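# Carry the tube rack to the desk in the other room

## Task

Go into the neighbouring room, take the tube rack off its counter and bring it to the desk, where it must stand upright with each tube seated all the way down in its hole. Neither the rack nor any tube may touch the floor, and the robot must not topple or finish leaning; either of these means failure. The door between the rooms swings shut on its own unless it is caught on the magnetic holder on the wall. The result only counts if it stays put without the robot holding it, so open the gripper and back away at the end.

## Robot and tools

Robot: a Hello Robot Stretch 3 with two drive wheels, a lift on a mast and a single telescoping arm that reaches out to the robot's right side. The gripper cannot move forward on its own; drive the base for that. The base is 0.33 m long and 0.34 m wide and turns about a point midway between the wheels, 0.05 m behind its front edge. With the arm in and wrist folded, a turn sweeps a 0.28 m radius; an unfolded level wrist reaches past that circle.

Frames: the base frame sits on the floor between the drive wheels, x forward, y left, z up. hand_pose is reported in it, at the fingertip meeting point. The odometry frame is the base frame as it was at the start; heading runs -3.142 to 3.142, positive to the left.

execute_actions takes "actions", a list run in order (empty list: just report and send images). Each action may have "robot", "steps" (1 to 450 control steps at 30 per second) and "until". "robot" is one command, {"stop": true} (brake everything, clear the queue), or a list of up to 8 commands and {"pause_s": s} waits (s at most 15) run one after another. A command holds "base", "joints" and/or "contact_limits"; base and joint motions begin together and keep running into later actions. A new command takes over immediately and throws away what remains of an older queue.

base: exactly one key. translate_m is a relative drive in metres from where the base is when the command begins, forward positive, magnitude at most 1. rotate_rad is a relative turn in radians, counter-clockwise (left) positive, magnitude at most 3.2. No sideways motion. Full speed (0.30 m/s, 1.9 rad/s) only with lift_m under 0.30, arm_m under 0.03 and wrist_yaw_rad over 2.54; otherwise 0.10 m/s and 0.63 rad/s.

joints: one object with absolute targets by name; unnamed joints keep their goals. lift_m 0 to 1.1 (arm height); arm_m 0 to 0.52 (extension); wrist_yaw_rad -1.345 to 4.42 (0 along the arm, positive toward the front, 3.0 folded over the base); wrist_pitch_rad -1.57 to 0.451 (negative tips fingertips down); wrist_roll_rad -2.911 to 2.911; gripper_m -0.089 to 0.179 (larger is wider; real gap is 0.007 less when nearly shut, 0.025 less when wide, zero below 0.007); head_pan_rad -3.953 to 1.73 (positive left, -1.57 looks along the arm); head_tilt_rad -1.53 to 0.419 (negative down). Any value outside its range rejects the entire call.

contact_limits: {"arm_m": n}, n a motor effort percentage 1 to 100, makes that arm move halt with contact_stop at that effort; lower is softer, too low halts at once. It holds until the next arm_m command.

Gripping: send gripper_m smaller than the object's width (smaller squeezes harder); to let go, send at least 0.02 more than where the pads made contact. Neither the reading nor "done" proves a grasp; check the cameras. Over-squeezing triggers a stall guard that weakens the grip; resend a different value to grip again.

Wrist safety: only fold (yaw 3.0) or unfold with lift_m 0.32 to 0.95, pitch -0.4 and roll near 0; once folded, lift may drop to 0.25. With yaw below -0.4 keep pitch at -0.5 or lower.

until: {"robot": {...}} with conditions like "lift_m": [">", 0.3], "base_status": ["!=", "moving"], or "status": "ended" (nothing moving, no queue running). Fields: per-joint reading, _goal and _status, base_status, translate_m, rotate_rad, x, y, heading, refusals, queue, queue_left. {"any": {"status": "ended"}} fires when any single motion ends. Typical wait: "steps": 450 with "until": {"robot": {"status": "ended"}}.

Results: base_status shows progress (done vs. goal); joint_goals, joint_status (moving, done, off_target, contact_stop, time_out, stopped, not_commanded, torque_fault), measured_speeds, refusals and queue state; lines starting refused:, dropped:, replaced:; on_its_own when the robot changed a goal, a joint is slack or off, or base_tilt leans 3 degrees or more; lidar_m (12 sectors of 30 degrees counter-clockwise from ahead, 0.17 m above floor, misses tabletops and clear objects); wrist_depth_mm and head_depth_mm (7x7 grids, mm); base_odometry; turned_by_wheels/imu; base_tilt; motor_effort in percent with peak in brackets. After a contact_stop the arm or lift goes slack until commanded again. Each result carries images from head_camera, nav_camera and wrist_camera.

zoom_image: "camera" (head_camera, nav_camera, wrist_camera) and "region" [x0, y0, x1, y1] in pixels from the top-left, at most 504 by 504.

finished_scene: "scene" is the current scene's number; irreversible. Call it only once all motion has ended.

Avoid: pushing into something solid with the gripper higher than about 0.45 m, a second push after a contact_stop, driving while the gripper holds or hooks something fixed, snagging furniture (especially reversing), dropping or slamming objects, and hard wrist loads that can shut a servo off for 10 s. If tipping shows, reverse the last move in small steps, free the gripper, and lower lift_m to about 0.2. Loose objects may occasionally get nudged.

Each tool is called in YAML: its name, and indented under it one key for each argument.

## Session

execute_actions:
  actions: []

Scene clock: 0.00 s.
robot.base_odometry: x=+0.000 y=+0.000 heading=+0.000 (m, m, rad; robot's odometry frame)
robot.turned_by_wheels: +0.000 (rad since the last result)
robot.turned_by_imu: +0.000 (rad since the last result)
robot.base_tilt: forward=+2.5 right=-0.6 (deg)
robot.lidar_m: 0.80 0.98 0.94 0.94 1.16 2.53 2.71 1.37 1.58 1.21 0.87 0.79
robot.head_depth_mm: 728 721 715 707 704 699 692 / 755 747 742 734 728 722 717 / 784 776 767 761 757 750 744 / 815 807 800 795 786 779 769 / 849 837 832 823 815 810 804 / 884 878 872 857 850 844 833 / 925 915 903 897 887 876 870
robot.base_status: not_commanded
robot.joint_positions: lift_m=+0.546 arm_m=-0.003 wrist_yaw_rad=+2.955 wrist_pitch_rad=-0.507 wrist_roll_rad=-0.007 gripper_m=+0.037 head_pan_rad=+0.012 head_tilt_rad=-0.024
robot.joint_goals: lift_m=+0.546 arm_m=-0.003 wrist_yaw_rad=+2.955 wrist_pitch_rad=-0.507 wrist_roll_rad=-0.007 gripper_m=+0.037 head_pan_rad=+0.012 head_tilt_rad=-0.024
robot.joint_status: lift_m=not_commanded arm_m=not_commanded wrist_yaw_rad=not_commanded wrist_pitch_rad=not_commanded wrist_roll_rad=not_commanded gripper_m=not_commanded head_pan_rad=not_commanded head_tilt_rad=not_commanded
robot.measured_speeds: translate_m=+0.000 rotate_rad=+0.000 lift_m=+0.000 arm_m=+0.000 wrist_yaw_rad=+0.000 wrist_pitch_rad=+0.000 wrist_roll_rad=+0.000 head_pan_rad=+0.000 head_tilt_rad=+0.000
robot: refusals=0 queue=idle queue_left=0
robot.motor_effort: left_wheel=+0 right_wheel=+0 lift_m=+26 arm_m=+1 wrist_yaw_rad=+0 wrist_pitch_rad=+10 wrist_roll_rad=+0 gripper_m=-1 head_pan_rad=+0 head_tilt_rad=+1 (%)
robot.hand_pose: x=+0.0183 y=+0.0665 z=+0.5394 quat_wxyz=(+0.240, +0.695, +0.114, +0.668) (m; robot's base frame)
robot.wrist_depth_mm: - - 958 902 860 835 776 / - - - - 961 910 877 / - - - - - - 948 / - - - - - - - / 885 879 920 888 907 894 894 / 770 741 - 765 789 749 755 / 680 676 652 670 668 670 681
pictures: head_camera (sideways: a quarter turn clockwise sets it upright), nav_camera (sideways: a quarter turn counterclockwise sets it upright), wrist_camera
Images, in order (width x height): head_camera 896x504, nav_camera 672x504, wrist_camera 644x364.

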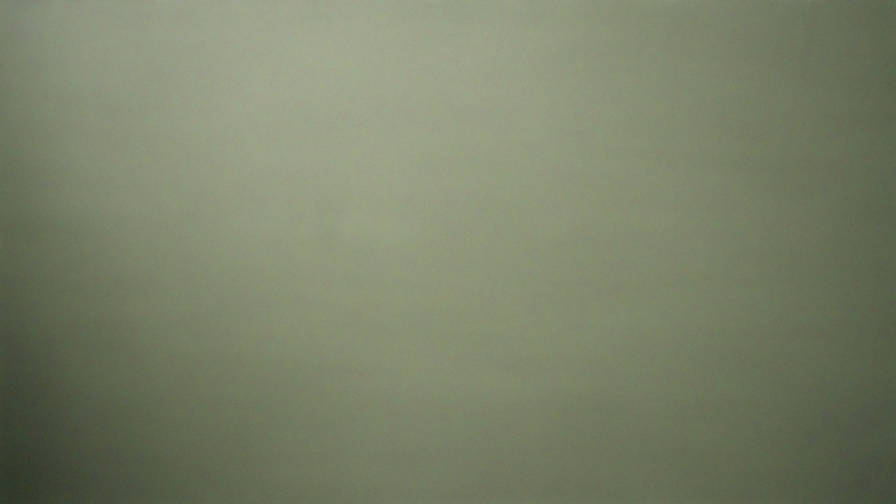

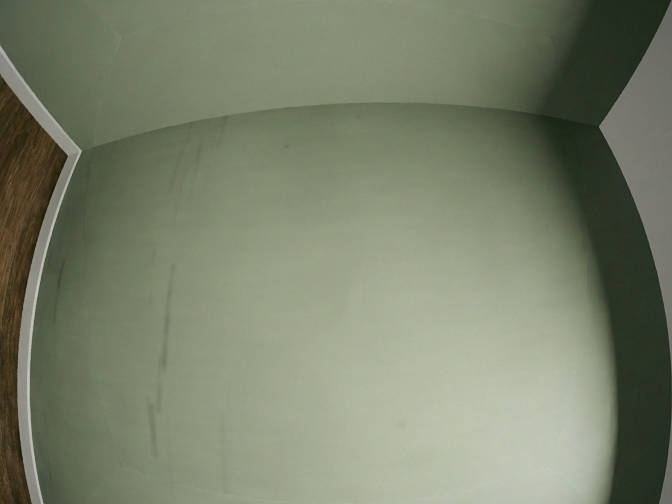

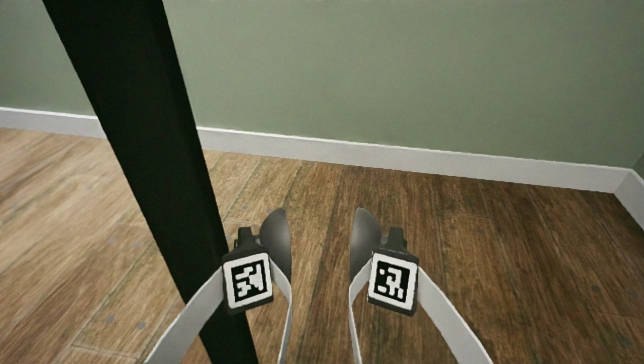

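Look around.

execute_actions:
  actions:
    - {"robot":{"joints":{"head_pan_rad":-3.1,"head_tilt_rad":-0.4}},"steps":200,"until":{"robot":{"status":"ended"}}}

execute_actions:
  actions:
    - {"robot":{"joints":{"head_pan_rad":-1.57}},"steps":200,"until":{"robot":{"status":"ended"}}}

execute_actions:
  actions:
    - {"robot":{"joints":{"head_pan_rad":1.6}},"steps":200,"until":{"robot":{"status":"ended"}}}

Scene clock: 5.00 s.
robot.base_odometry: x=+0.000 y=+0.000 heading=+0.000 (m, m, rad; robot's odometry frame)
robot.turned_by_wheels: +0.000 (rad since the last result)
robot.turned_by_imu: -0.001 (rad since the last result)
robot.base_tilt: forward=+2.5 right=-0.4 (deg)
robot.lidar_m: 0.80 0.98 0.94 0.95 1.17 2.52 2.71 1.38 1.58 1.21 0.87 0.79
robot.head_depth_mm: 2487 2689 2802 2961 2638 1904 1505 / 2604 2740 2915 3064 2604 1907 1495 / 2699 2855 3048 3186 2598 1884 1469 / 2835 2992 3190 3361 2564 1874 1481 / 2908 3047 3228 3452 2529 1872 1463 / 2446 2607 2756 2858 2541 1849 1459 / 2110 2228 2321 2424 2384 1842 1454
robot.base_status: not_commanded
robot.joint_positions: lift_m=+0.546 arm_m=-0.003 wrist_yaw_rad=+2.955 wrist_pitch_rad=-0.507 wrist_roll_rad=-0.007 gripper_m=+0.037 head_pan_rad=-3.093 head_tilt_rad=-0.395
robot.joint_goals: lift_m=+0.546 arm_m=-0.003 wrist_yaw_rad=+2.955 wrist_pitch_rad=-0.507 wrist_roll_rad=-0.007 gripper_m=+0.037 head_pan_rad=-3.100 head_tilt_rad=-0.400
robot.joint_status: lift_m=not_commanded arm_m=not_commanded wrist_yaw_rad=not_commanded wrist_pitch_rad=not_commanded wrist_roll_rad=not_commanded gripper_m=not_commanded head_pan_rad=done head_tilt_rad=done
robot.measured_speeds: translate_m=+0.000 rotate_rad=+0.000 lift_m=+0.000 arm_m=+0.000 wrist_yaw_rad=+0.000 wrist_pitch_rad=+0.000 wrist_roll_rad=+0.000 head_pan_rad=+0.000 head_tilt_rad=+0.000
robot: refusals=0 queue=done queue_left=0
robot.motor_effort: left_wheel=+0(0) right_wheel=+0(0) lift_m=+26(26) arm_m=+0(0) wrist_yaw_rad=-1(0) wrist_pitch_rad=+10(9) wrist_roll_rad=+0(0) gripper_m=+0(0) head_pan_rad=-3(34) head_tilt_rad=-2(18) (%)
robot.hand_pose: x=+0.0183 y=+0.0665 z=+0.5394 quat_wxyz=(+0.240, +0.695, +0.114, +0.668) (m; robot's base frame)
robot.wrist_depth_mm: - - 936 913 851 836 797 / - - - - 920 893 850 / - - - - - - 927 / - - - - - - - / 894 888 916 906 889 880 882 / 768 776 - 752 791 756 769 / 660 667 652 667 668 668 667
pictures: head_camera (sideways: a quarter turn clockwise sets it upright), nav_camera (sideways: a quarter turn counterclockwise sets it upright), wrist_camera
Images, in order (width x height): head_camera 896x504, nav_camera 672x504, wrist_camera 644x364.

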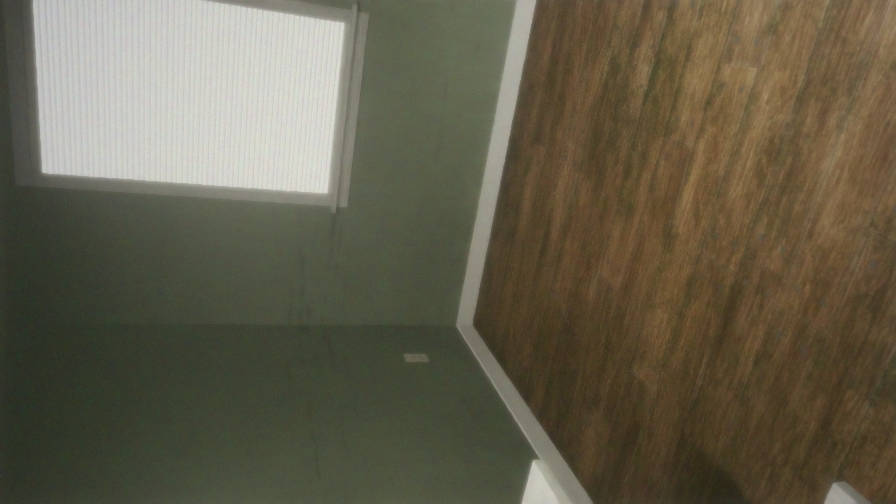

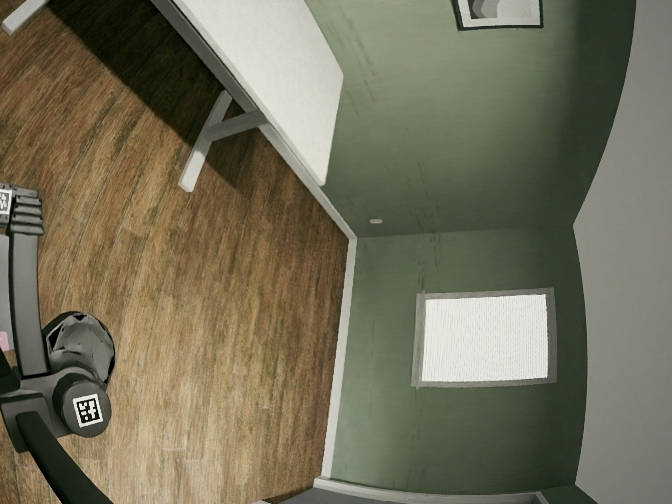

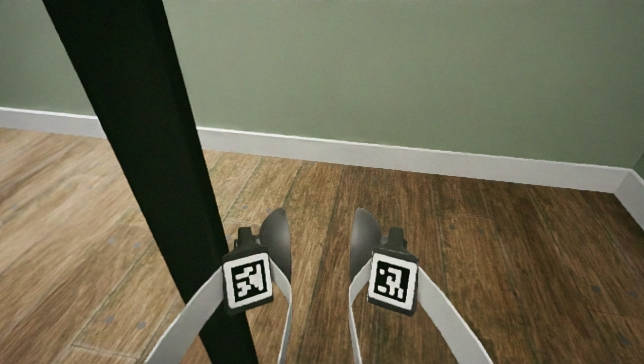

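Scene clock: 6.33 s.
robot.base_odometry: x=+0.000 y=+0.000 heading=+0.000 (m, m, rad; robot's odometry frame)
robot.turned_by_wheels: +0.000 (rad since the last result)
robot.turned_by_imu: +0.000 (rad since the last result)
robot.base_tilt: forward=+2.5 right=-0.4 (deg)
robot.lidar_m: 0.80 0.98 0.94 0.94 1.16 2.54 2.71 1.37 1.58 1.21 0.87 0.79
robot.head_depth_mm: 1314 1373 1447 1527 1170 962 1501 / 1345 1424 1506 1569 1157 1687 1493 / 1400 1481 1557 1633 1149 1757 1483 / 1448 1542 1633 1670 1142 1687 1475 / 1492 1580 1675 1776 1124 1783 1424 / 1314 1386 1459 1536 1248 1702 1464 / 1114 1164 1216 1278 1324 1411 1407
robot.base_status: not_commanded
robot.joint_positions: lift_m=+0.546 arm_m=-0.003 wrist_yaw_rad=+2.955 wrist_pitch_rad=-0.507 wrist_roll_rad=-0.007 gripper_m=+0.037 head_pan_rad=-1.577 head_tilt_rad=-0.395
robot.joint_goals: lift_m=+0.546 arm_m=-0.003 wrist_yaw_rad=+2.955 wrist_pitch_rad=-0.507 wrist_roll_rad=-0.007 gripper_m=+0.037 head_pan_rad=-1.570 head_tilt_rad=-0.400
robot.joint_status: lift_m=not_commanded arm_m=not_commanded wrist_yaw_rad=not_commanded wrist_pitch_rad=not_commanded wrist_roll_rad=not_commanded gripper_m=not_commanded head_pan_rad=done head_tilt_rad=done
robot.measured_speeds: translate_m=+0.000 rotate_rad=+0.000 lift_m=+0.000 arm_m=+0.000 wrist_yaw_rad=+0.000 wrist_pitch_rad=+0.000 wrist_roll_rad=+0.000 head_pan_rad=+0.000 head_tilt_rad=+0.000
robot: refusals=0 queue=done queue_left=0
robot.motor_effort: left_wheel=+0(0) right_wheel=+0(0) lift_m=+26(26) arm_m=+1(0) wrist_yaw_rad=-1(1) wrist_pitch_rad=+9(10) wrist_roll_rad=+0(0) gripper_m=+0(1) head_pan_rad=+3(37) head_tilt_rad=-2(1) (%)
robot.hand_pose: x=+0.0183 y=+0.0665 z=+0.5394 quat_wxyz=(+0.240, +0.695, +0.114, +0.668) (m; robot's base frame)
robot.wrist_depth_mm: - - 918 891 874 809 796 / - - - - 941 882 850 / - - - - - - 929 / - - - - - - - / 886 877 945 894 917 887 891 / 761 772 - 753 794 761 755 / 660 678 652 664 666 658 665
pictures: head_camera (sideways: a quarter turn clockwise sets it upright), nav_camera (sideways: a quarter turn counterclockwise sets it upright), wrist_camera
Images, in order (width x height): head_camera 896x504, nav_camera 672x504, wrist_camera 644x364.

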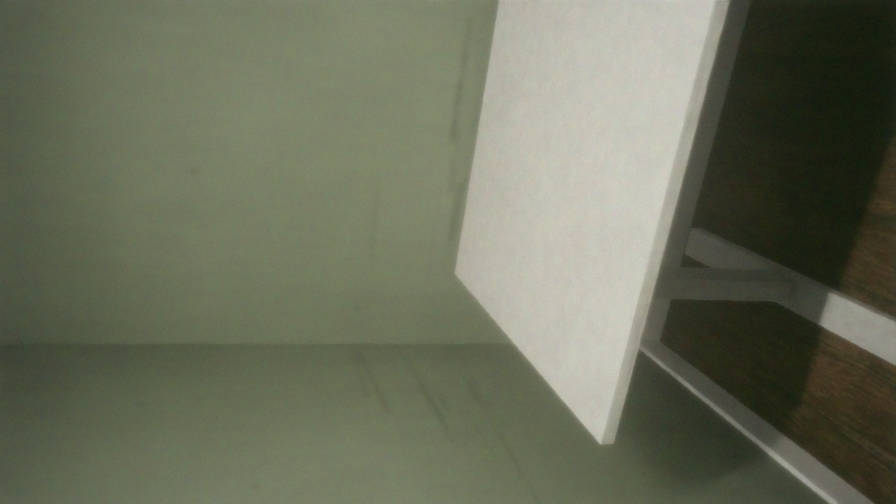

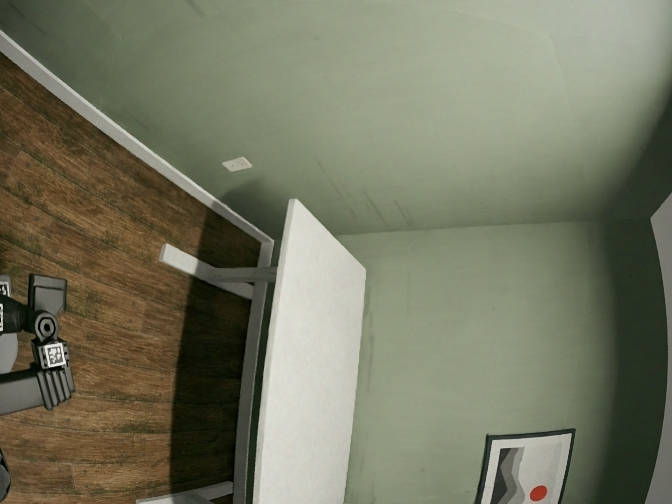

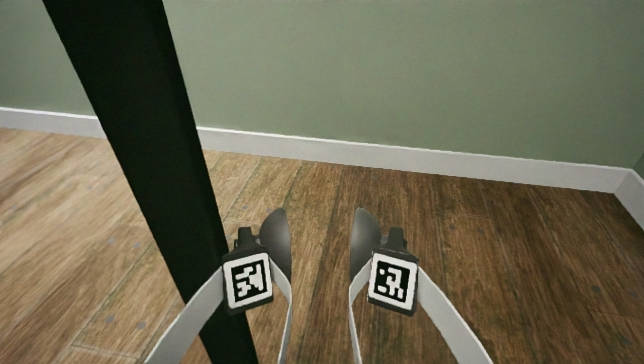

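Scene clock: 8.37 s.
robot.base_odometry: x=+0.000 y=+0.000 heading=+0.000 (m, m, rad; robot's odometry frame)
robot.turned_by_wheels: +0.000 (rad since the last result)
robot.turned_by_imu: -0.001 (rad since the last result)
robot.base_tilt: forward=+2.5 right=-0.7 (deg)
robot.lidar_m: 0.80 0.99 0.94 0.94 1.16 2.53 2.72 1.38 1.58 1.21 0.87 0.79
robot.head_depth_mm: 757 797 838 890 946 1009 1079 / 785 826 878 927 988 1055 1133 / 812 859 906 964 1029 1106 1191 / 841 890 949 1005 1078 1159 1265 / 875 928 988 1050 1140 1226 1330 / 910 966 1035 1109 1189 1291 1381 / 949 1007 1081 1164 1266 1371 1437
robot.base_status: not_commanded
robot.joint_positions: lift_m=+0.546 arm_m=-0.003 wrist_yaw_rad=+2.955 wrist_pitch_rad=-0.507 wrist_roll_rad=-0.007 gripper_m=+0.037 head_pan_rad=+1.593 head_tilt_rad=-0.395
robot.joint_goals: lift_m=+0.546 arm_m=-0.003 wrist_yaw_rad=+2.955 wrist_pitch_rad=-0.507 wrist_roll_rad=-0.007 gripper_m=+0.037 head_pan_rad=+1.600 head_tilt_rad=-0.400
robot.joint_status: lift_m=not_commanded arm_m=not_commanded wrist_yaw_rad=not_commanded wrist_pitch_rad=not_commanded wrist_roll_rad=not_commanded gripper_m=not_commanded head_pan_rad=done head_tilt_rad=done
robot.measured_speeds: translate_m=+0.000 rotate_rad=+0.000 lift_m=+0.000 arm_m=+0.000 wrist_yaw_rad=+0.000 wrist_pitch_rad=+0.000 wrist_roll_rad=+0.000 head_pan_rad=+0.000 head_tilt_rad=+0.000
robot: refusals=0 queue=done queue_left=0
robot.motor_effort: left_wheel=+0(0) right_wheel=+0(0) lift_m=+26(26) arm_m=+0(0) wrist_yaw_rad=+0(1) wrist_pitch_rad=+9(9) wrist_roll_rad=+0(0) gripper_m=+1(0) head_pan_rad=+3(35) head_tilt_rad=-2(2) (%)
robot.hand_pose: x=+0.0183 y=+0.0665 z=+0.5394 quat_wxyz=(+0.240, +0.695, +0.114, +0.668) (m; robot's base frame)
robot.wrist_depth_mm: - - 945 904 891 830 798 / - - - - 948 877 860 / - - - - - - 925 / - - - - - - - / 899 894 916 903 904 878 864 / 759 760 - 766 782 758 758 / 658 679 647 657 658 676 679
pictures: head_camera (sideways: a quarter turn clockwise sets it upright), nav_camera (sideways: a quarter turn counterclockwise sets it upright), wrist_camera
Images, in order (width x height): head_camera 896x504, nav_camera 672x504, wrist_camera 644x364.

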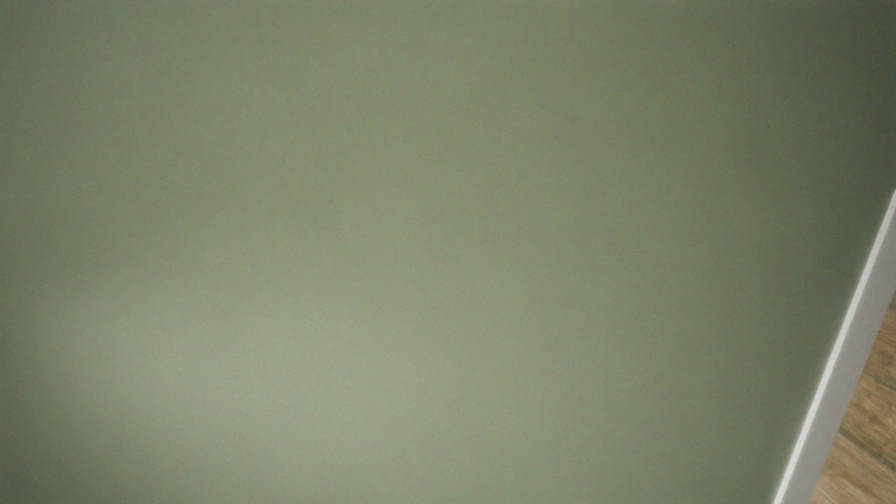

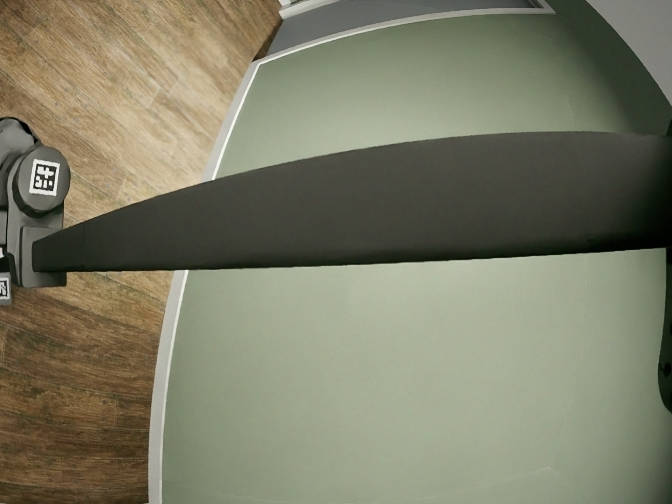

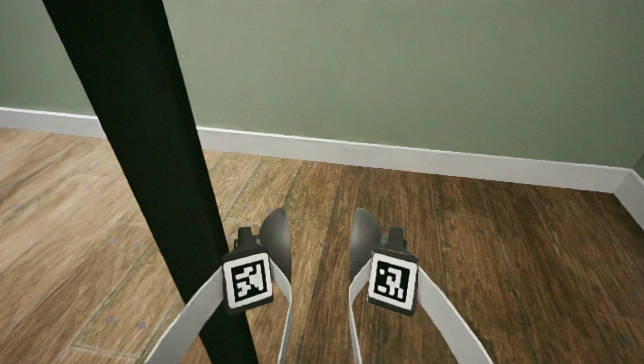

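execute_actions:
  actions:
    - {"robot":{"joints":{"head_pan_rad":0,"head_tilt_rad":-0.45,"lift_m":0.27,"wrist_yaw_rad":3.0},"base":{"rotate_rad":2.88}},"steps":300,"until":{"robot":{"status":"ended"}}}

execute_actions:
  actions:
    - {"robot":{"base":{"translate_m":1.0}},"steps":300,"until":{"robot":{"status":"ended"}}}
    - {"robot":{"joints":{"head_pan_rad":-1.3,"head_tilt_rad":-0.3}},"steps":300,"until":{"robot":{"status":"ended"}}}

Scene clock: 16.40 s.
robot.base_odometry: x=+0.000 y=+0.000 heading=+2.880 (m, m, rad; robot's odometry frame)
robot.turned_by_wheels: +2.880 (rad since the last result)
robot.turned_by_imu: +2.883 (rad since the last result)
robot.base_tilt: forward=+2.5 right=-0.3 (deg)
robot.lidar_m: 2.97 2.07 1.37 1.22 1.04 0.81 0.79 0.84 0.96 0.94 1.00 1.47
robot.head_depth_mm: 2511 2699 2930 3013 2433 1809 1447 / 2526 2701 2913 3130 2382 1797 1431 / 2534 2750 2929 3153 2379 1788 1421 / 2558 2731 2966 3122 2341 1770 1402 / 2580 2770 2965 3135 2304 1765 1407 / 2583 2771 2997 3201 2296 1740 1397 / 2617 2829 2996 3172 2298 1732 1392
robot.base_status: done (rotate_rad +2.8798 of +2.8800)
robot.joint_positions: lift_m=+0.270 arm_m=-0.003 wrist_yaw_rad=+2.999 wrist_pitch_rad=-0.508 wrist_roll_rad=-0.007 gripper_m=+0.037 head_pan_rad=+0.007 head_tilt_rad=-0.445
robot.joint_goals: lift_m=+0.270 arm_m=-0.003 wrist_yaw_rad=+3.000 wrist_pitch_rad=-0.508 wrist_roll_rad=-0.007 gripper_m=+0.037 head_pan_rad=+0.000 head_tilt_rad=-0.450
robot.joint_status: lift_m=done arm_m=not_commanded wrist_yaw_rad=done wrist_pitch_rad=not_commanded wrist_roll_rad=not_commanded gripper_m=not_commanded head_pan_rad=done head_tilt_rad=done
robot.measured_speeds: translate_m=+0.000 rotate_rad=+0.000 lift_m=+0.000 arm_m=+0.000 wrist_yaw_rad=+0.000 wrist_pitch_rad=+0.000 wrist_roll_rad=+0.000 head_pan_rad=+0.000 head_tilt_rad=+0.000
robot: refusals=0 queue=done queue_left=0
robot.motor_effort: left_wheel=-4(13) right_wheel=+2(8) lift_m=+22(26) arm_m=+0(0) wrist_yaw_rad=+1(4) wrist_pitch_rad=+10(10) wrist_roll_rad=+0(0) gripper_m=+1(0) head_pan_rad=-3(36) head_tilt_rad=-2(7) (%)
robot.hand_pose: x=+0.0090 y=+0.0678 z=+0.2632 quat_wxyz=(+0.226, +0.693, +0.129, +0.673) (m; robot's base frame)
robot.wrist_depth_mm: 930 - - - - - - / 961 - - - - - - / 787 790 806 785 781 799 798 / 630 641 644 636 635 628 633 / 525 529 - 546 536 529 527 / 467 - - - 466 456 449 / - - - - 397 393 396
pictures: head_camera (sideways: a quarter turn clockwise sets it upright), nav_camera (sideways: a quarter turn counterclockwise sets it upright), wrist_camera
Images, in order (width x height): head_camera 896x504, nav_camera 672x504, wrist_camera 644x364.

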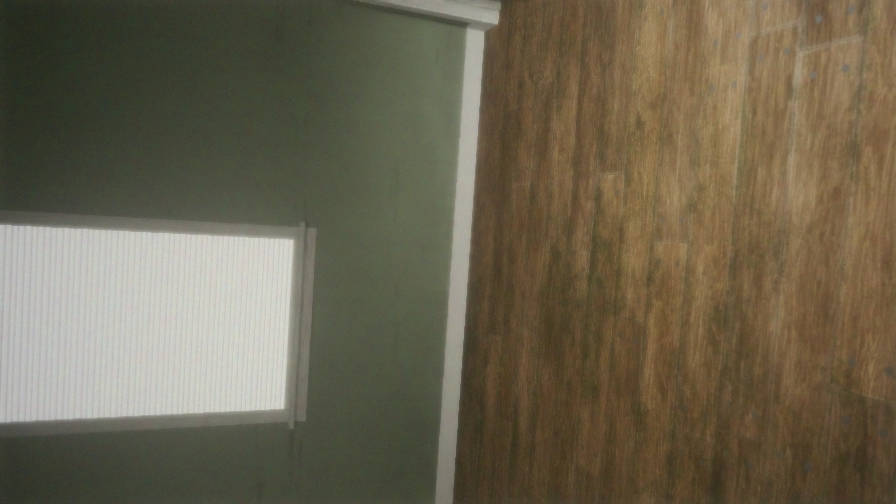

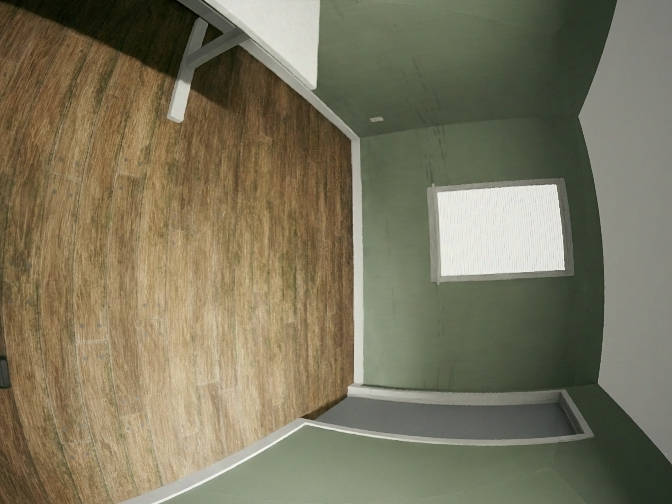

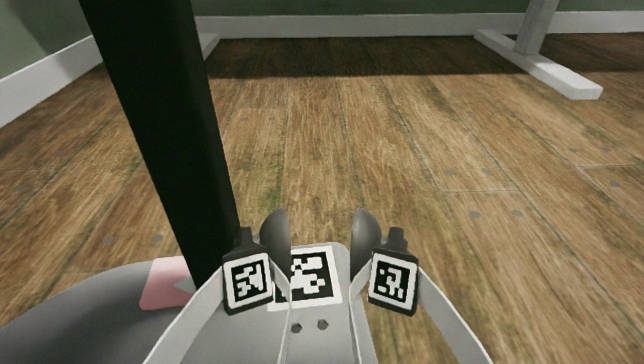

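Scene clock: 22.63 s.
robot.base_odometry: x=-0.966 y=+0.259 heading=+2.880 (m, m, rad; robot's odometry frame)
robot.turned_by_wheels: +0.000 (rad since the last result)
robot.turned_by_imu: +0.003 (rad since the last result)
robot.base_tilt: forward=+2.4 right=-0.4 (deg)
robot.lidar_m: 1.98 1.95 1.52 1.05 1.60 1.76 1.78 1.34 1.04 1.03 1.10 1.74
robot.head_depth_mm: 854 885 928 965 1007 1055 1107 / 882 918 959 1000 1045 1101 1156 / 914 952 993 1039 1090 1138 1213 / 945 984 1029 1082 1132 1199 1264 / 975 1021 1068 1128 1185 1251 1319 / 1019 1057 1123 1171 1247 1310 1382 / 1052 1111 1164 1225 1298 1382 1449
robot.base_status: done (translate_m +1.0000 of +1.0000)
robot.joint_positions: lift_m=+0.270 arm_m=-0.003 wrist_yaw_rad=+2.999 wrist_pitch_rad=-0.508 wrist_roll_rad=-0.007 gripper_m=+0.037 head_pan_rad=-1.293 head_tilt_rad=-0.310
robot.joint_goals: lift_m=+0.270 arm_m=-0.003 wrist_yaw_rad=+3.000 wrist_pitch_rad=-0.508 wrist_roll_rad=-0.007 gripper_m=+0.037 head_pan_rad=-1.300 head_tilt_rad=-0.300
robot.joint_status: lift_m=done arm_m=not_commanded wrist_yaw_rad=done wrist_pitch_rad=not_commanded wrist_roll_rad=not_commanded gripper_m=not_commanded head_pan_rad=done head_tilt_rad=done
robot.measured_speeds: translate_m=+0.000 rotate_rad=+0.000 lift_m=+0.000 arm_m=+0.000 wrist_yaw_rad=+0.000 wrist_pitch_rad=+0.000 wrist_roll_rad=+0.000 head_pan_rad=+0.000 head_tilt_rad=+0.000
robot: refusals=0 queue=done queue_left=0
robot.motor_effort: left_wheel=-4(11) right_wheel=+2(8) lift_m=+22(22) arm_m=+0(0) wrist_yaw_rad=+1(2) wrist_pitch_rad=+10(10) wrist_roll_rad=+0(0) gripper_m=+0(0) head_pan_rad=-3(37) head_tilt_rad=+4(14) (%)
robot.hand_pose: x=+0.0089 y=+0.0678 z=+0.2632 quat_wxyz=(+0.226, +0.693, +0.129, +0.673) (m; robot's base frame)
robot.wrist_depth_mm: - - - - - - - / - - - - - - - / 804 806 801 794 792 799 799 / 642 633 639 637 648 639 634 / 533 532 - 545 534 528 528 / 467 - - - 462 450 453 / - - - - 393 397 398
pictures: head_camera (sideways: a quarter turn clockwise sets it upright), nav_camera (sideways: a quarter turn counterclockwise sets it upright), wrist_camera
Images, in order (width x height): head_camera 896x504, nav_camera 672x504, wrist_camera 644x364.

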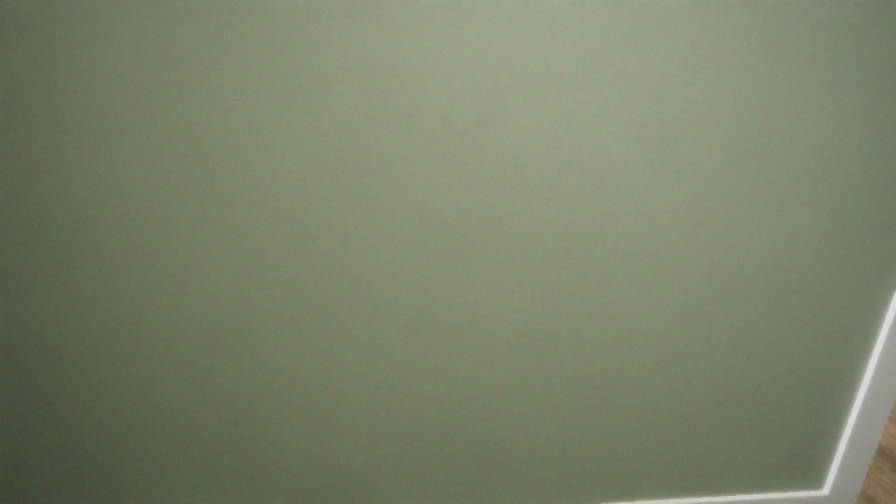

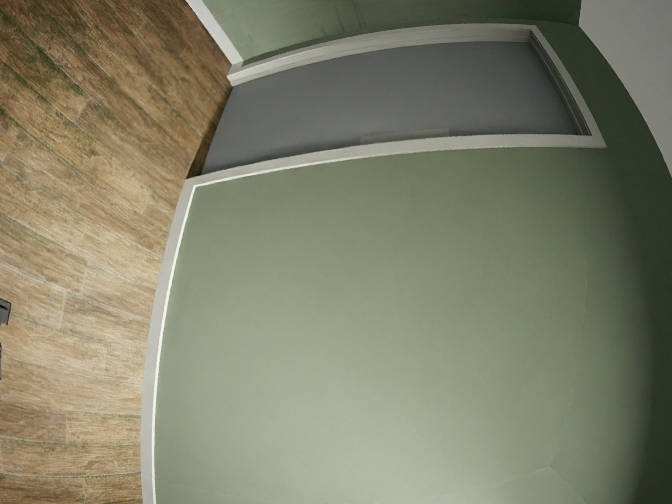

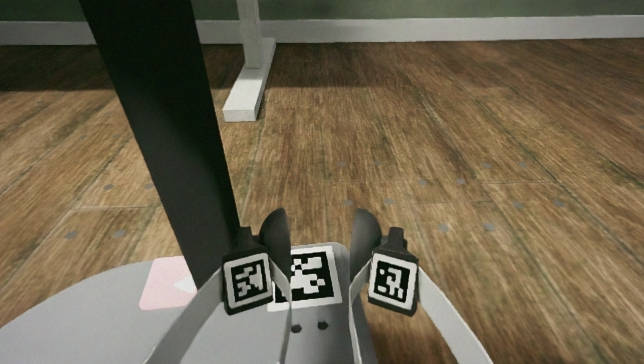

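execute_actions:
  actions:
    - {"robot":[{"base":{"translate_m":1.0},"joints":{"head_pan_rad":-1.57,"head_tilt_rad":-0.5}},{"base":{"translate_m":0.25}}],"steps":400,"until":{"robot":{"status":"ended"}}}

Scene clock: 33.07 s.
robot.base_odometry: x=-2.173 y=+0.582 heading=+2.880 (m, m, rad; robot's odometry frame)
robot.turned_by_wheels: +0.000 (rad since the last result)
robot.turned_by_imu: +0.003 (rad since the last result)
robot.base_tilt: forward=+2.5 right=-0.5 (deg)
robot.lidar_m: 0.75 0.80 1.18 1.37 1.47 1.68 3.01 1.49 1.17 1.23 0.97 0.76
robot.head_depth_mm: 1004 1066 1118 1189 1295 1446 1382 / 1014 1091 1181 1280 1392 1512 1375 / 1017 1105 1187 1300 1441 1565 1377 / 1023 1107 1200 1312 1449 1569 1365 / 1035 1119 1211 1323 1470 1570 1354 / 1046 1127 1218 1341 1486 1602 1348 / 1057 1138 1242 1345 1461 1546 1342
robot.base_status: done (translate_m +0.2500 of +0.2500)
robot.joint_positions: lift_m=+0.270 arm_m=-0.003 wrist_yaw_rad=+2.999 wrist_pitch_rad=-0.508 wrist_roll_rad=-0.007 gripper_m=+0.037 head_pan_rad=-1.563 head_tilt_rad=-0.494
robot.joint_goals: lift_m=+0.270 arm_m=-0.003 wrist_yaw_rad=+3.000 wrist_pitch_rad=-0.508 wrist_roll_rad=-0.007 gripper_m=+0.037 head_pan_rad=-1.570 head_tilt_rad=-0.500
robot.joint_status: lift_m=done arm_m=not_commanded wrist_yaw_rad=done wrist_pitch_rad=not_commanded wrist_roll_rad=not_commanded gripper_m=not_commanded head_pan_rad=done head_tilt_rad=done
robot.measured_speeds: translate_m=+0.000 rotate_rad=+0.000 lift_m=+0.000 arm_m=+0.000 wrist_yaw_rad=+0.000 wrist_pitch_rad=+0.000 wrist_roll_rad=+0.000 head_pan_rad=+0.000 head_tilt_rad=+0.000
robot: refusals=0 queue=done queue_left=0
robot.motor_effort: left_wheel=-4(11) right_wheel=+2(7) lift_m=+22(22) arm_m=+0(0) wrist_yaw_rad=+1(1) wrist_pitch_rad=+10(10) wrist_roll_rad=+0(0) gripper_m=+0(0) head_pan_rad=-3(20) head_tilt_rad=-2(14) (%)
robot.hand_pose: x=+0.0089 y=+0.0678 z=+0.2632 quat_wxyz=(+0.226, +0.693, +0.130, +0.673) (m; robot's base frame)
robot.wrist_depth_mm: - - - - - - 843 / - - - - - - 835 / 791 796 786 794 812 796 751 / 641 637 636 637 632 630 632 / 528 518 - 542 534 530 519 / 459 - - - 464 453 451 / - - - - 395 393 395
pictures: head_camera (sideways: a quarter turn clockwise sets it upright), nav_camera (sideways: a quarter turn counterclockwise sets it upright), wrist_camera
Images, in order (width x height): head_camera 896x504, nav_camera 672x504, wrist_camera 644x364.

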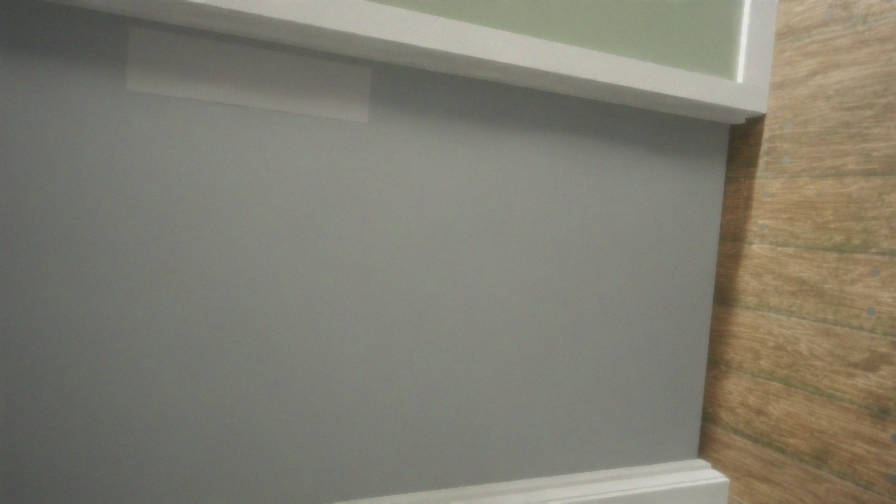

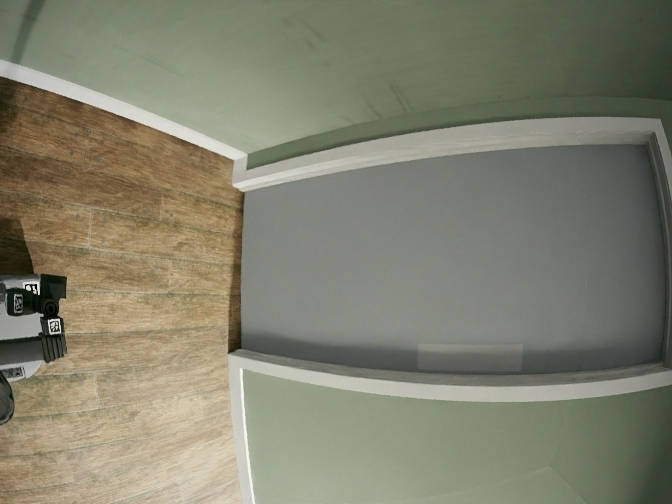

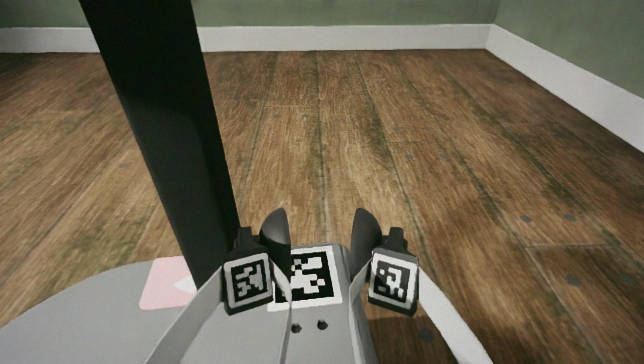

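execute_actions:
  actions:
    - {"robot":[{"base":{"rotate_rad":-1.57},"joints":{"head_pan_rad":0,"head_tilt_rad":-0.6}},{"base":{"translate_m":0.9}}],"steps":400,"until":{"robot":{"status":"ended"}}}

Scene clock: 47.20 s.
robot.base_odometry: x=-1.941 y=+1.452 heading=+1.310 (m, m, rad; robot's odometry frame)
robot.turned_by_wheels: -1.570 (rad since the last result)
robot.turned_by_imu: -1.569 (rad since the last result)
robot.base_tilt: forward=+2.4 right=-0.6 (deg)
robot.lidar_m: 0.34 0.37 0.55 0.65 0.70 1.04 2.26 2.34 3.15 0.71 0.43 0.34
robot.head_depth_mm: - - 291 321 361 414 485 / - - 293 323 366 420 493 / - - 294 327 370 426 501 / - - 296 331 374 432 510 / - - 299 335 379 439 518 / - 284 303 339 384 444 527 / - 285 305 342 390 451 536
robot.base_status: done (translate_m +0.9000 of +0.9000)
robot.joint_positions: lift_m=+0.270 arm_m=-0.003 wrist_yaw_rad=+2.999 wrist_pitch_rad=-0.508 wrist_roll_rad=-0.007 gripper_m=+0.037 head_pan_rad=-0.007 head_tilt_rad=-0.594
robot.joint_goals: lift_m=+0.270 arm_m=-0.003 wrist_yaw_rad=+3.000 wrist_pitch_rad=-0.508 wrist_roll_rad=-0.007 gripper_m=+0.037 head_pan_rad=+0.000 head_tilt_rad=-0.600
robot.joint_status: lift_m=done arm_m=not_commanded wrist_yaw_rad=done wrist_pitch_rad=not_commanded wrist_roll_rad=not_commanded gripper_m=not_commanded head_pan_rad=done head_tilt_rad=done
robot.measured_speeds: translate_m=+0.000 rotate_rad=+0.000 lift_m=+0.000 arm_m=+0.000 wrist_yaw_rad=+0.000 wrist_pitch_rad=+0.000 wrist_roll_rad=+0.000 head_pan_rad=+0.000 head_tilt_rad=+0.000
robot: refusals=0 queue=done queue_left=0
robot.motor_effort: left_wheel=+3(16) right_wheel=-2(7) lift_m=+22(22) arm_m=+0(0) wrist_yaw_rad=+1(0) wrist_pitch_rad=+10(10) wrist_roll_rad=+0(0) gripper_m=+0(0) head_pan_rad=+3(35) head_tilt_rad=-1(9) (%)
robot.hand_pose: x=+0.0089 y=+0.0678 z=+0.2632 quat_wxyz=(+0.226, +0.693, +0.130, +0.673) (m; robot's base frame)
robot.wrist_depth_mm: 622 - 620 623 632 484 386 / 682 - 687 703 677 525 393 / 729 727 732 723 731 572 394 / 642 637 641 629 632 588 393 / 534 527 - 544 530 517 393 / 468 - - - 462 453 394 / - - - - 395 391 380
pictures: head_camera (sideways: a quarter turn clockwise sets it upright), nav_camera (sideways: a quarter turn counterclockwise sets it upright), wrist_camera
Images, in order (width x height): head_camera 896x504, nav_camera 672x504, wrist_camera 644x364.

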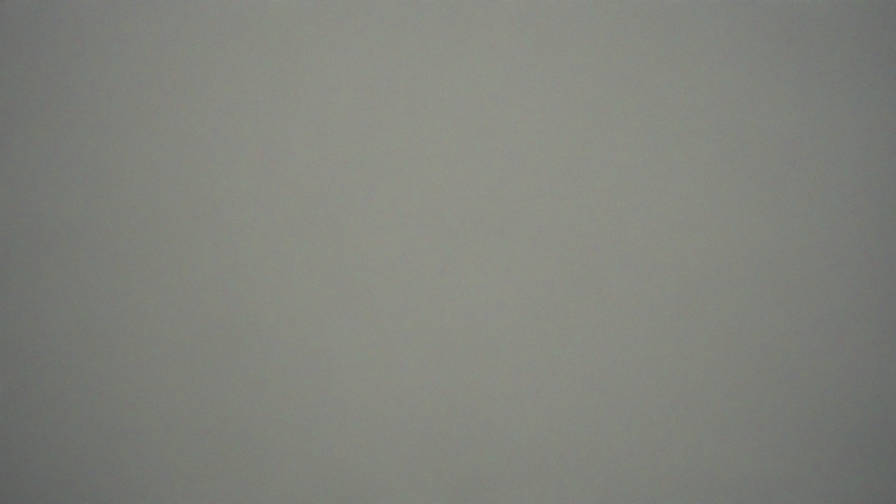

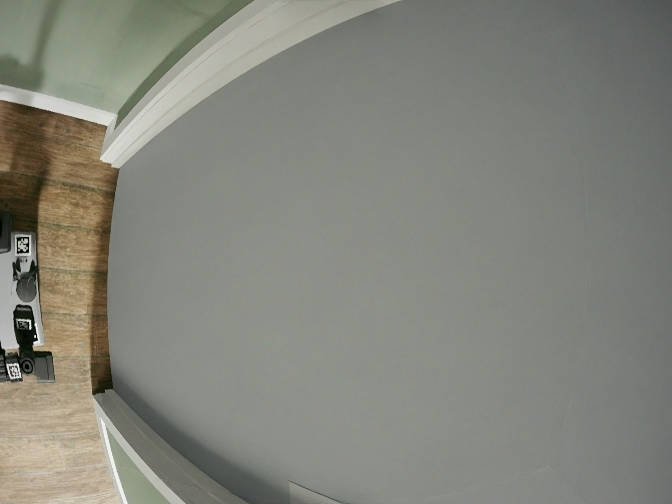

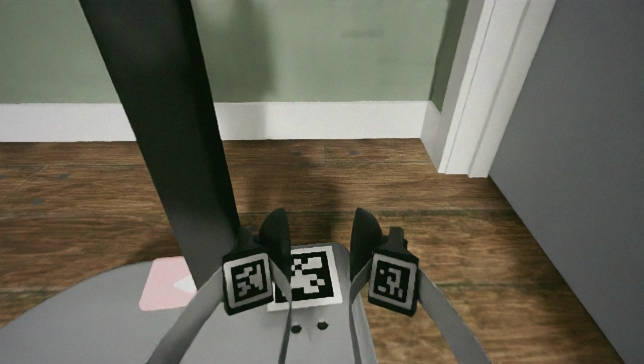

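execute_actions:
  actions:
    - {"robot":[{"base":{"translate_m":0.2},"joints":{"lift_m":0.33}},{"base":{"translate_m":0.5}}],"steps":400,"until":{"robot":{"status":"ended"}}}

Scene clock: 59.90 s.
robot.base_odometry: x=-1.761 y=+2.128 heading=+1.310 (m, m, rad; robot's odometry frame)
robot.turned_by_wheels: +0.000 (rad since the last result)
robot.turned_by_imu: -0.128 (rad since the last result)
robot.base_tilt: forward=+2.2 right=-0.6 (deg)
robot.lidar_m: - - 0.15 0.22 0.64 0.87 2.35 2.59 3.28 0.23 0.15 -
robot.head_depth_mm: - - - - - - - / - - - - - - - / - - - - - - - / - - - - - - - / - - - - - - - / - - - - - - - / - - - - - - -
robot.base_status: done (translate_m +0.4999 of +0.5000)
robot.joint_positions: lift_m=+0.330 arm_m=-0.003 wrist_yaw_rad=+3.002 wrist_pitch_rad=-0.509 wrist_roll_rad=-0.006 gripper_m=+0.037 head_pan_rad=+0.017 head_tilt_rad=-0.593
robot.joint_goals: lift_m=+0.330 arm_m=-0.003 wrist_yaw_rad=+3.000 wrist_pitch_rad=-0.509 wrist_roll_rad=-0.006 gripper_m=+0.037 head_pan_rad=+0.000 head_tilt_rad=-0.600
robot.joint_status: lift_m=done arm_m=not_commanded wrist_yaw_rad=done wrist_pitch_rad=not_commanded wrist_roll_rad=not_commanded gripper_m=not_commanded head_pan_rad=done head_tilt_rad=done
robot.measured_speeds: translate_m=+0.000 rotate_rad=+0.000 lift_m=+0.000 arm_m=+0.000 wrist_yaw_rad=+0.000 wrist_pitch_rad=+0.000 wrist_roll_rad=+0.000 head_pan_rad=+0.000 head_tilt_rad=+0.000
robot: refusals=0 queue=done queue_left=0
robot.motor_effort: left_wheel=+17(100) right_wheel=+6(56) lift_m=+26(31) arm_m=+1(0) wrist_yaw_rad=-1(19) wrist_pitch_rad=+11(12) wrist_roll_rad=-1(1) gripper_m=+1(0) head_pan_rad=-7(13) head_tilt_rad=-3(4) (%)
robot.hand_pose: x=+0.0083 y=+0.0678 z=+0.3228 quat_wxyz=(+0.225, +0.693, +0.131, +0.673) (m; robot's base frame)
robot.wrist_depth_mm: 550 - 570 428 151 92 66 / 601 - 639 471 156 94 67 / 667 668 705 516 162 96 68 / 694 698 735 581 167 98 69 / 614 610 - 565 157 100 70 / 516 525 - 523 146 102 71 / 458 - - - 209 99 73
pictures: head_camera (sideways: a quarter turn clockwise sets it upright), nav_camera (sideways: a quarter turn counterclockwise sets it upright), wrist_camera
Images, in order (width x height): head_camera 896x504, nav_camera 672x504, wrist_camera 644x364.

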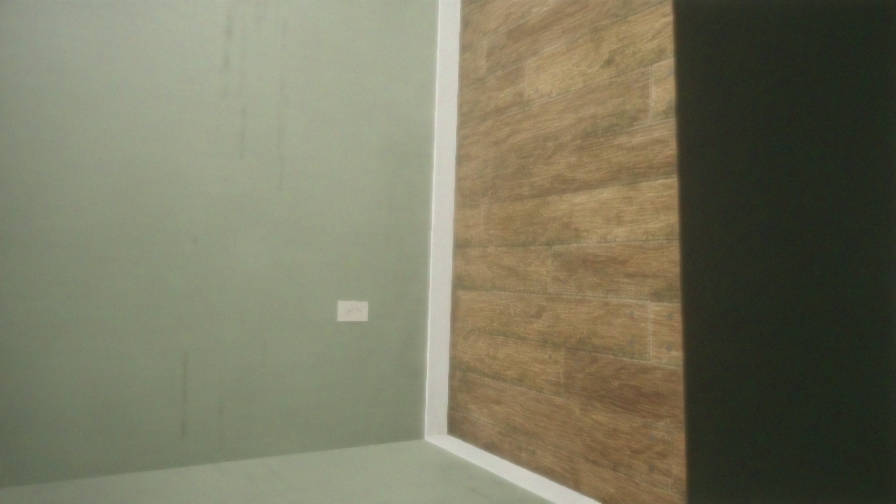

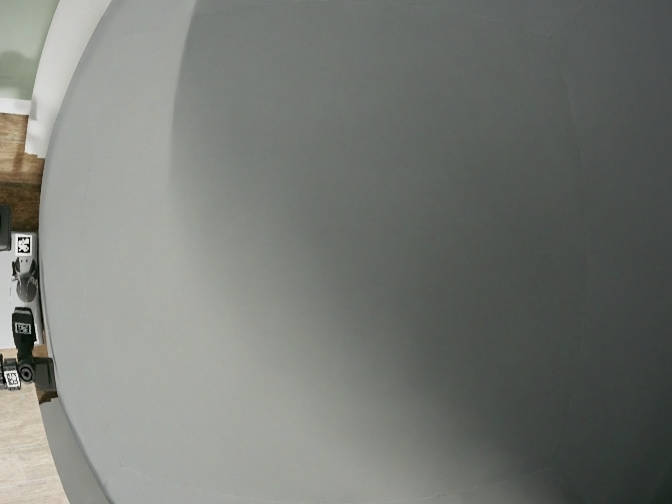

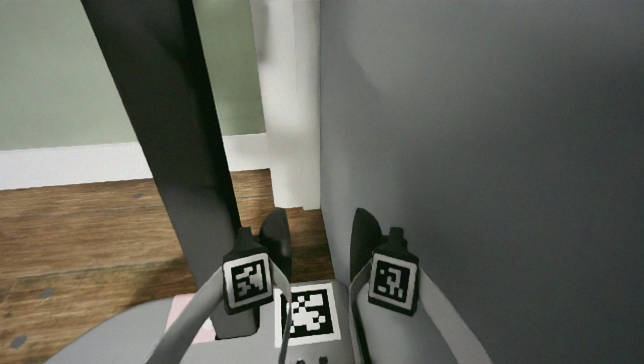

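execute_actions:
  actions:
    - {"robot":{"base":{"translate_m":-0.45},"joints":{"head_tilt_rad":-0.9}},"steps":400,"until":{"robot":{"status":"ended"}}}

Scene clock: 71.37 s.
robot.base_odometry: x=-1.877 y=+1.693 heading=+1.310 (m, m, rad; robot's odometry frame)
robot.turned_by_wheels: +0.000 (rad since the last result)
robot.turned_by_imu: -0.004 (rad since the last result)
robot.base_tilt: forward=+2.5 right=-0.5 (deg)
robot.lidar_m: 0.50 0.52 0.62 0.62 0.64 0.86 2.10 2.17 2.94 1.73 0.59 0.53
robot.head_depth_mm: 411 471 557 679 872 1082 1146 / 409 471 556 677 872 1202 1143 / 409 470 555 676 862 1200 1133 / 408 470 555 678 864 1196 1126 / 407 470 553 673 862 1194 1127 / 407 469 552 671 858 1195 1116 / 407 467 552 671 858 1191 1113
robot.base_status: done (translate_m -0.4500 of -0.4500)
robot.joint_positions: lift_m=+0.330 arm_m=-0.003 wrist_yaw_rad=+3.001 wrist_pitch_rad=-0.509 wrist_roll_rad=-0.006 gripper_m=+0.037 head_pan_rad=+0.007 head_tilt_rad=-0.889
robot.joint_goals: lift_m=+0.330 arm_m=-0.003 wrist_yaw_rad=+3.000 wrist_pitch_rad=-0.509 wrist_roll_rad=-0.006 gripper_m=+0.037 head_pan_rad=+0.000 head_tilt_rad=-0.900
robot.joint_status: lift_m=done arm_m=not_commanded wrist_yaw_rad=done wrist_pitch_rad=not_commanded wrist_roll_rad=not_commanded gripper_m=not_commanded head_pan_rad=done head_tilt_rad=done
robot.measured_speeds: translate_m=+0.000 rotate_rad=+0.000 lift_m=+0.000 arm_m=+0.000 wrist_yaw_rad=+0.000 wrist_pitch_rad=+0.000 wrist_roll_rad=+0.000 head_pan_rad=+0.000 head_tilt_rad=+0.000
robot: refusals=0 queue=done queue_left=0
robot.motor_effort: left_wheel=+2(18) right_wheel=-1(7) lift_m=+26(26) arm_m=+0(1) wrist_yaw_rad=-1(1) wrist_pitch_rad=+11(11) wrist_roll_rad=-1(1) gripper_m=-1(0) head_pan_rad=-3(6) head_tilt_rad=-4(25) (%)
robot.hand_pose: x=+0.0084 y=+0.0678 z=+0.3228 quat_wxyz=(+0.225, +0.693, +0.131, +0.672) (m; robot's base frame)
robot.wrist_depth_mm: 545 - 576 605 618 606 494 / 600 - 646 658 692 591 523 / 649 680 706 740 759 638 526 / 693 699 724 733 724 669 535 / 612 598 - 606 620 601 544 / 522 518 - 535 531 527 501 / 457 - - - 452 452 450
pictures: head_camera (sideways: a quarter turn clockwise sets it upright), nav_camera (sideways: a quarter turn counterclockwise sets it upright), wrist_camera
Images, in order (width x height): head_camera 896x504, nav_camera 672x504, wrist_camera 644x364.

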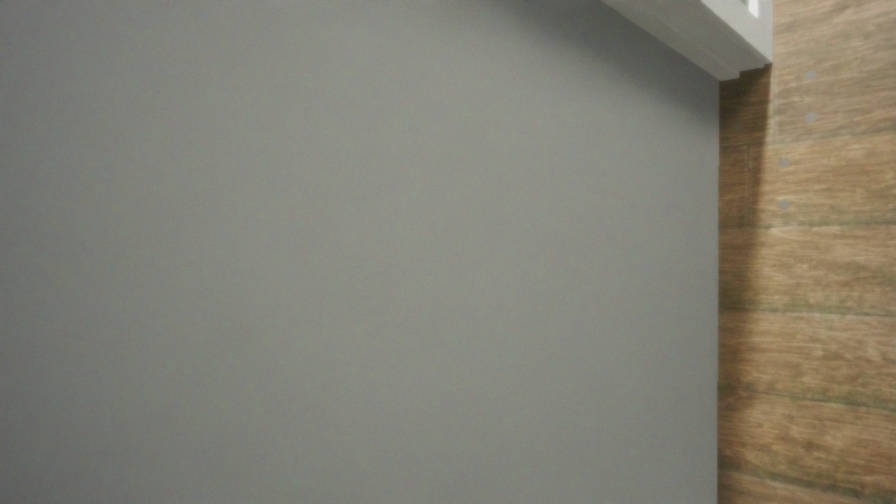

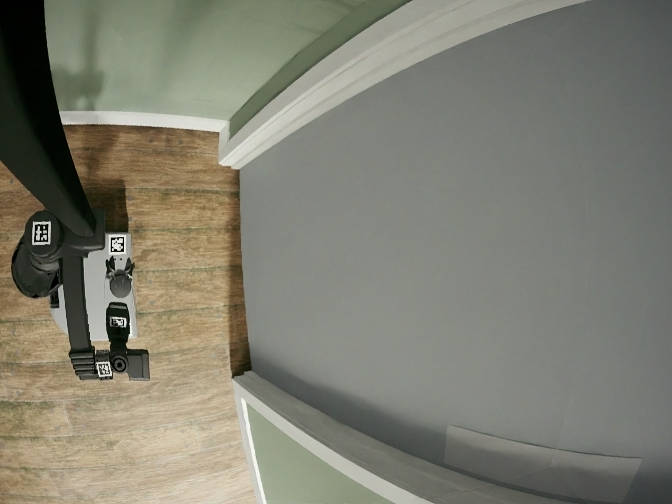

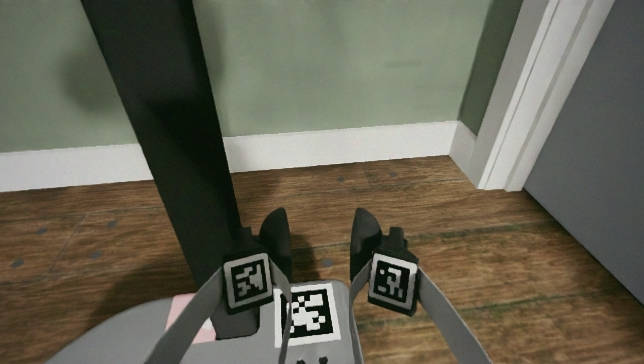

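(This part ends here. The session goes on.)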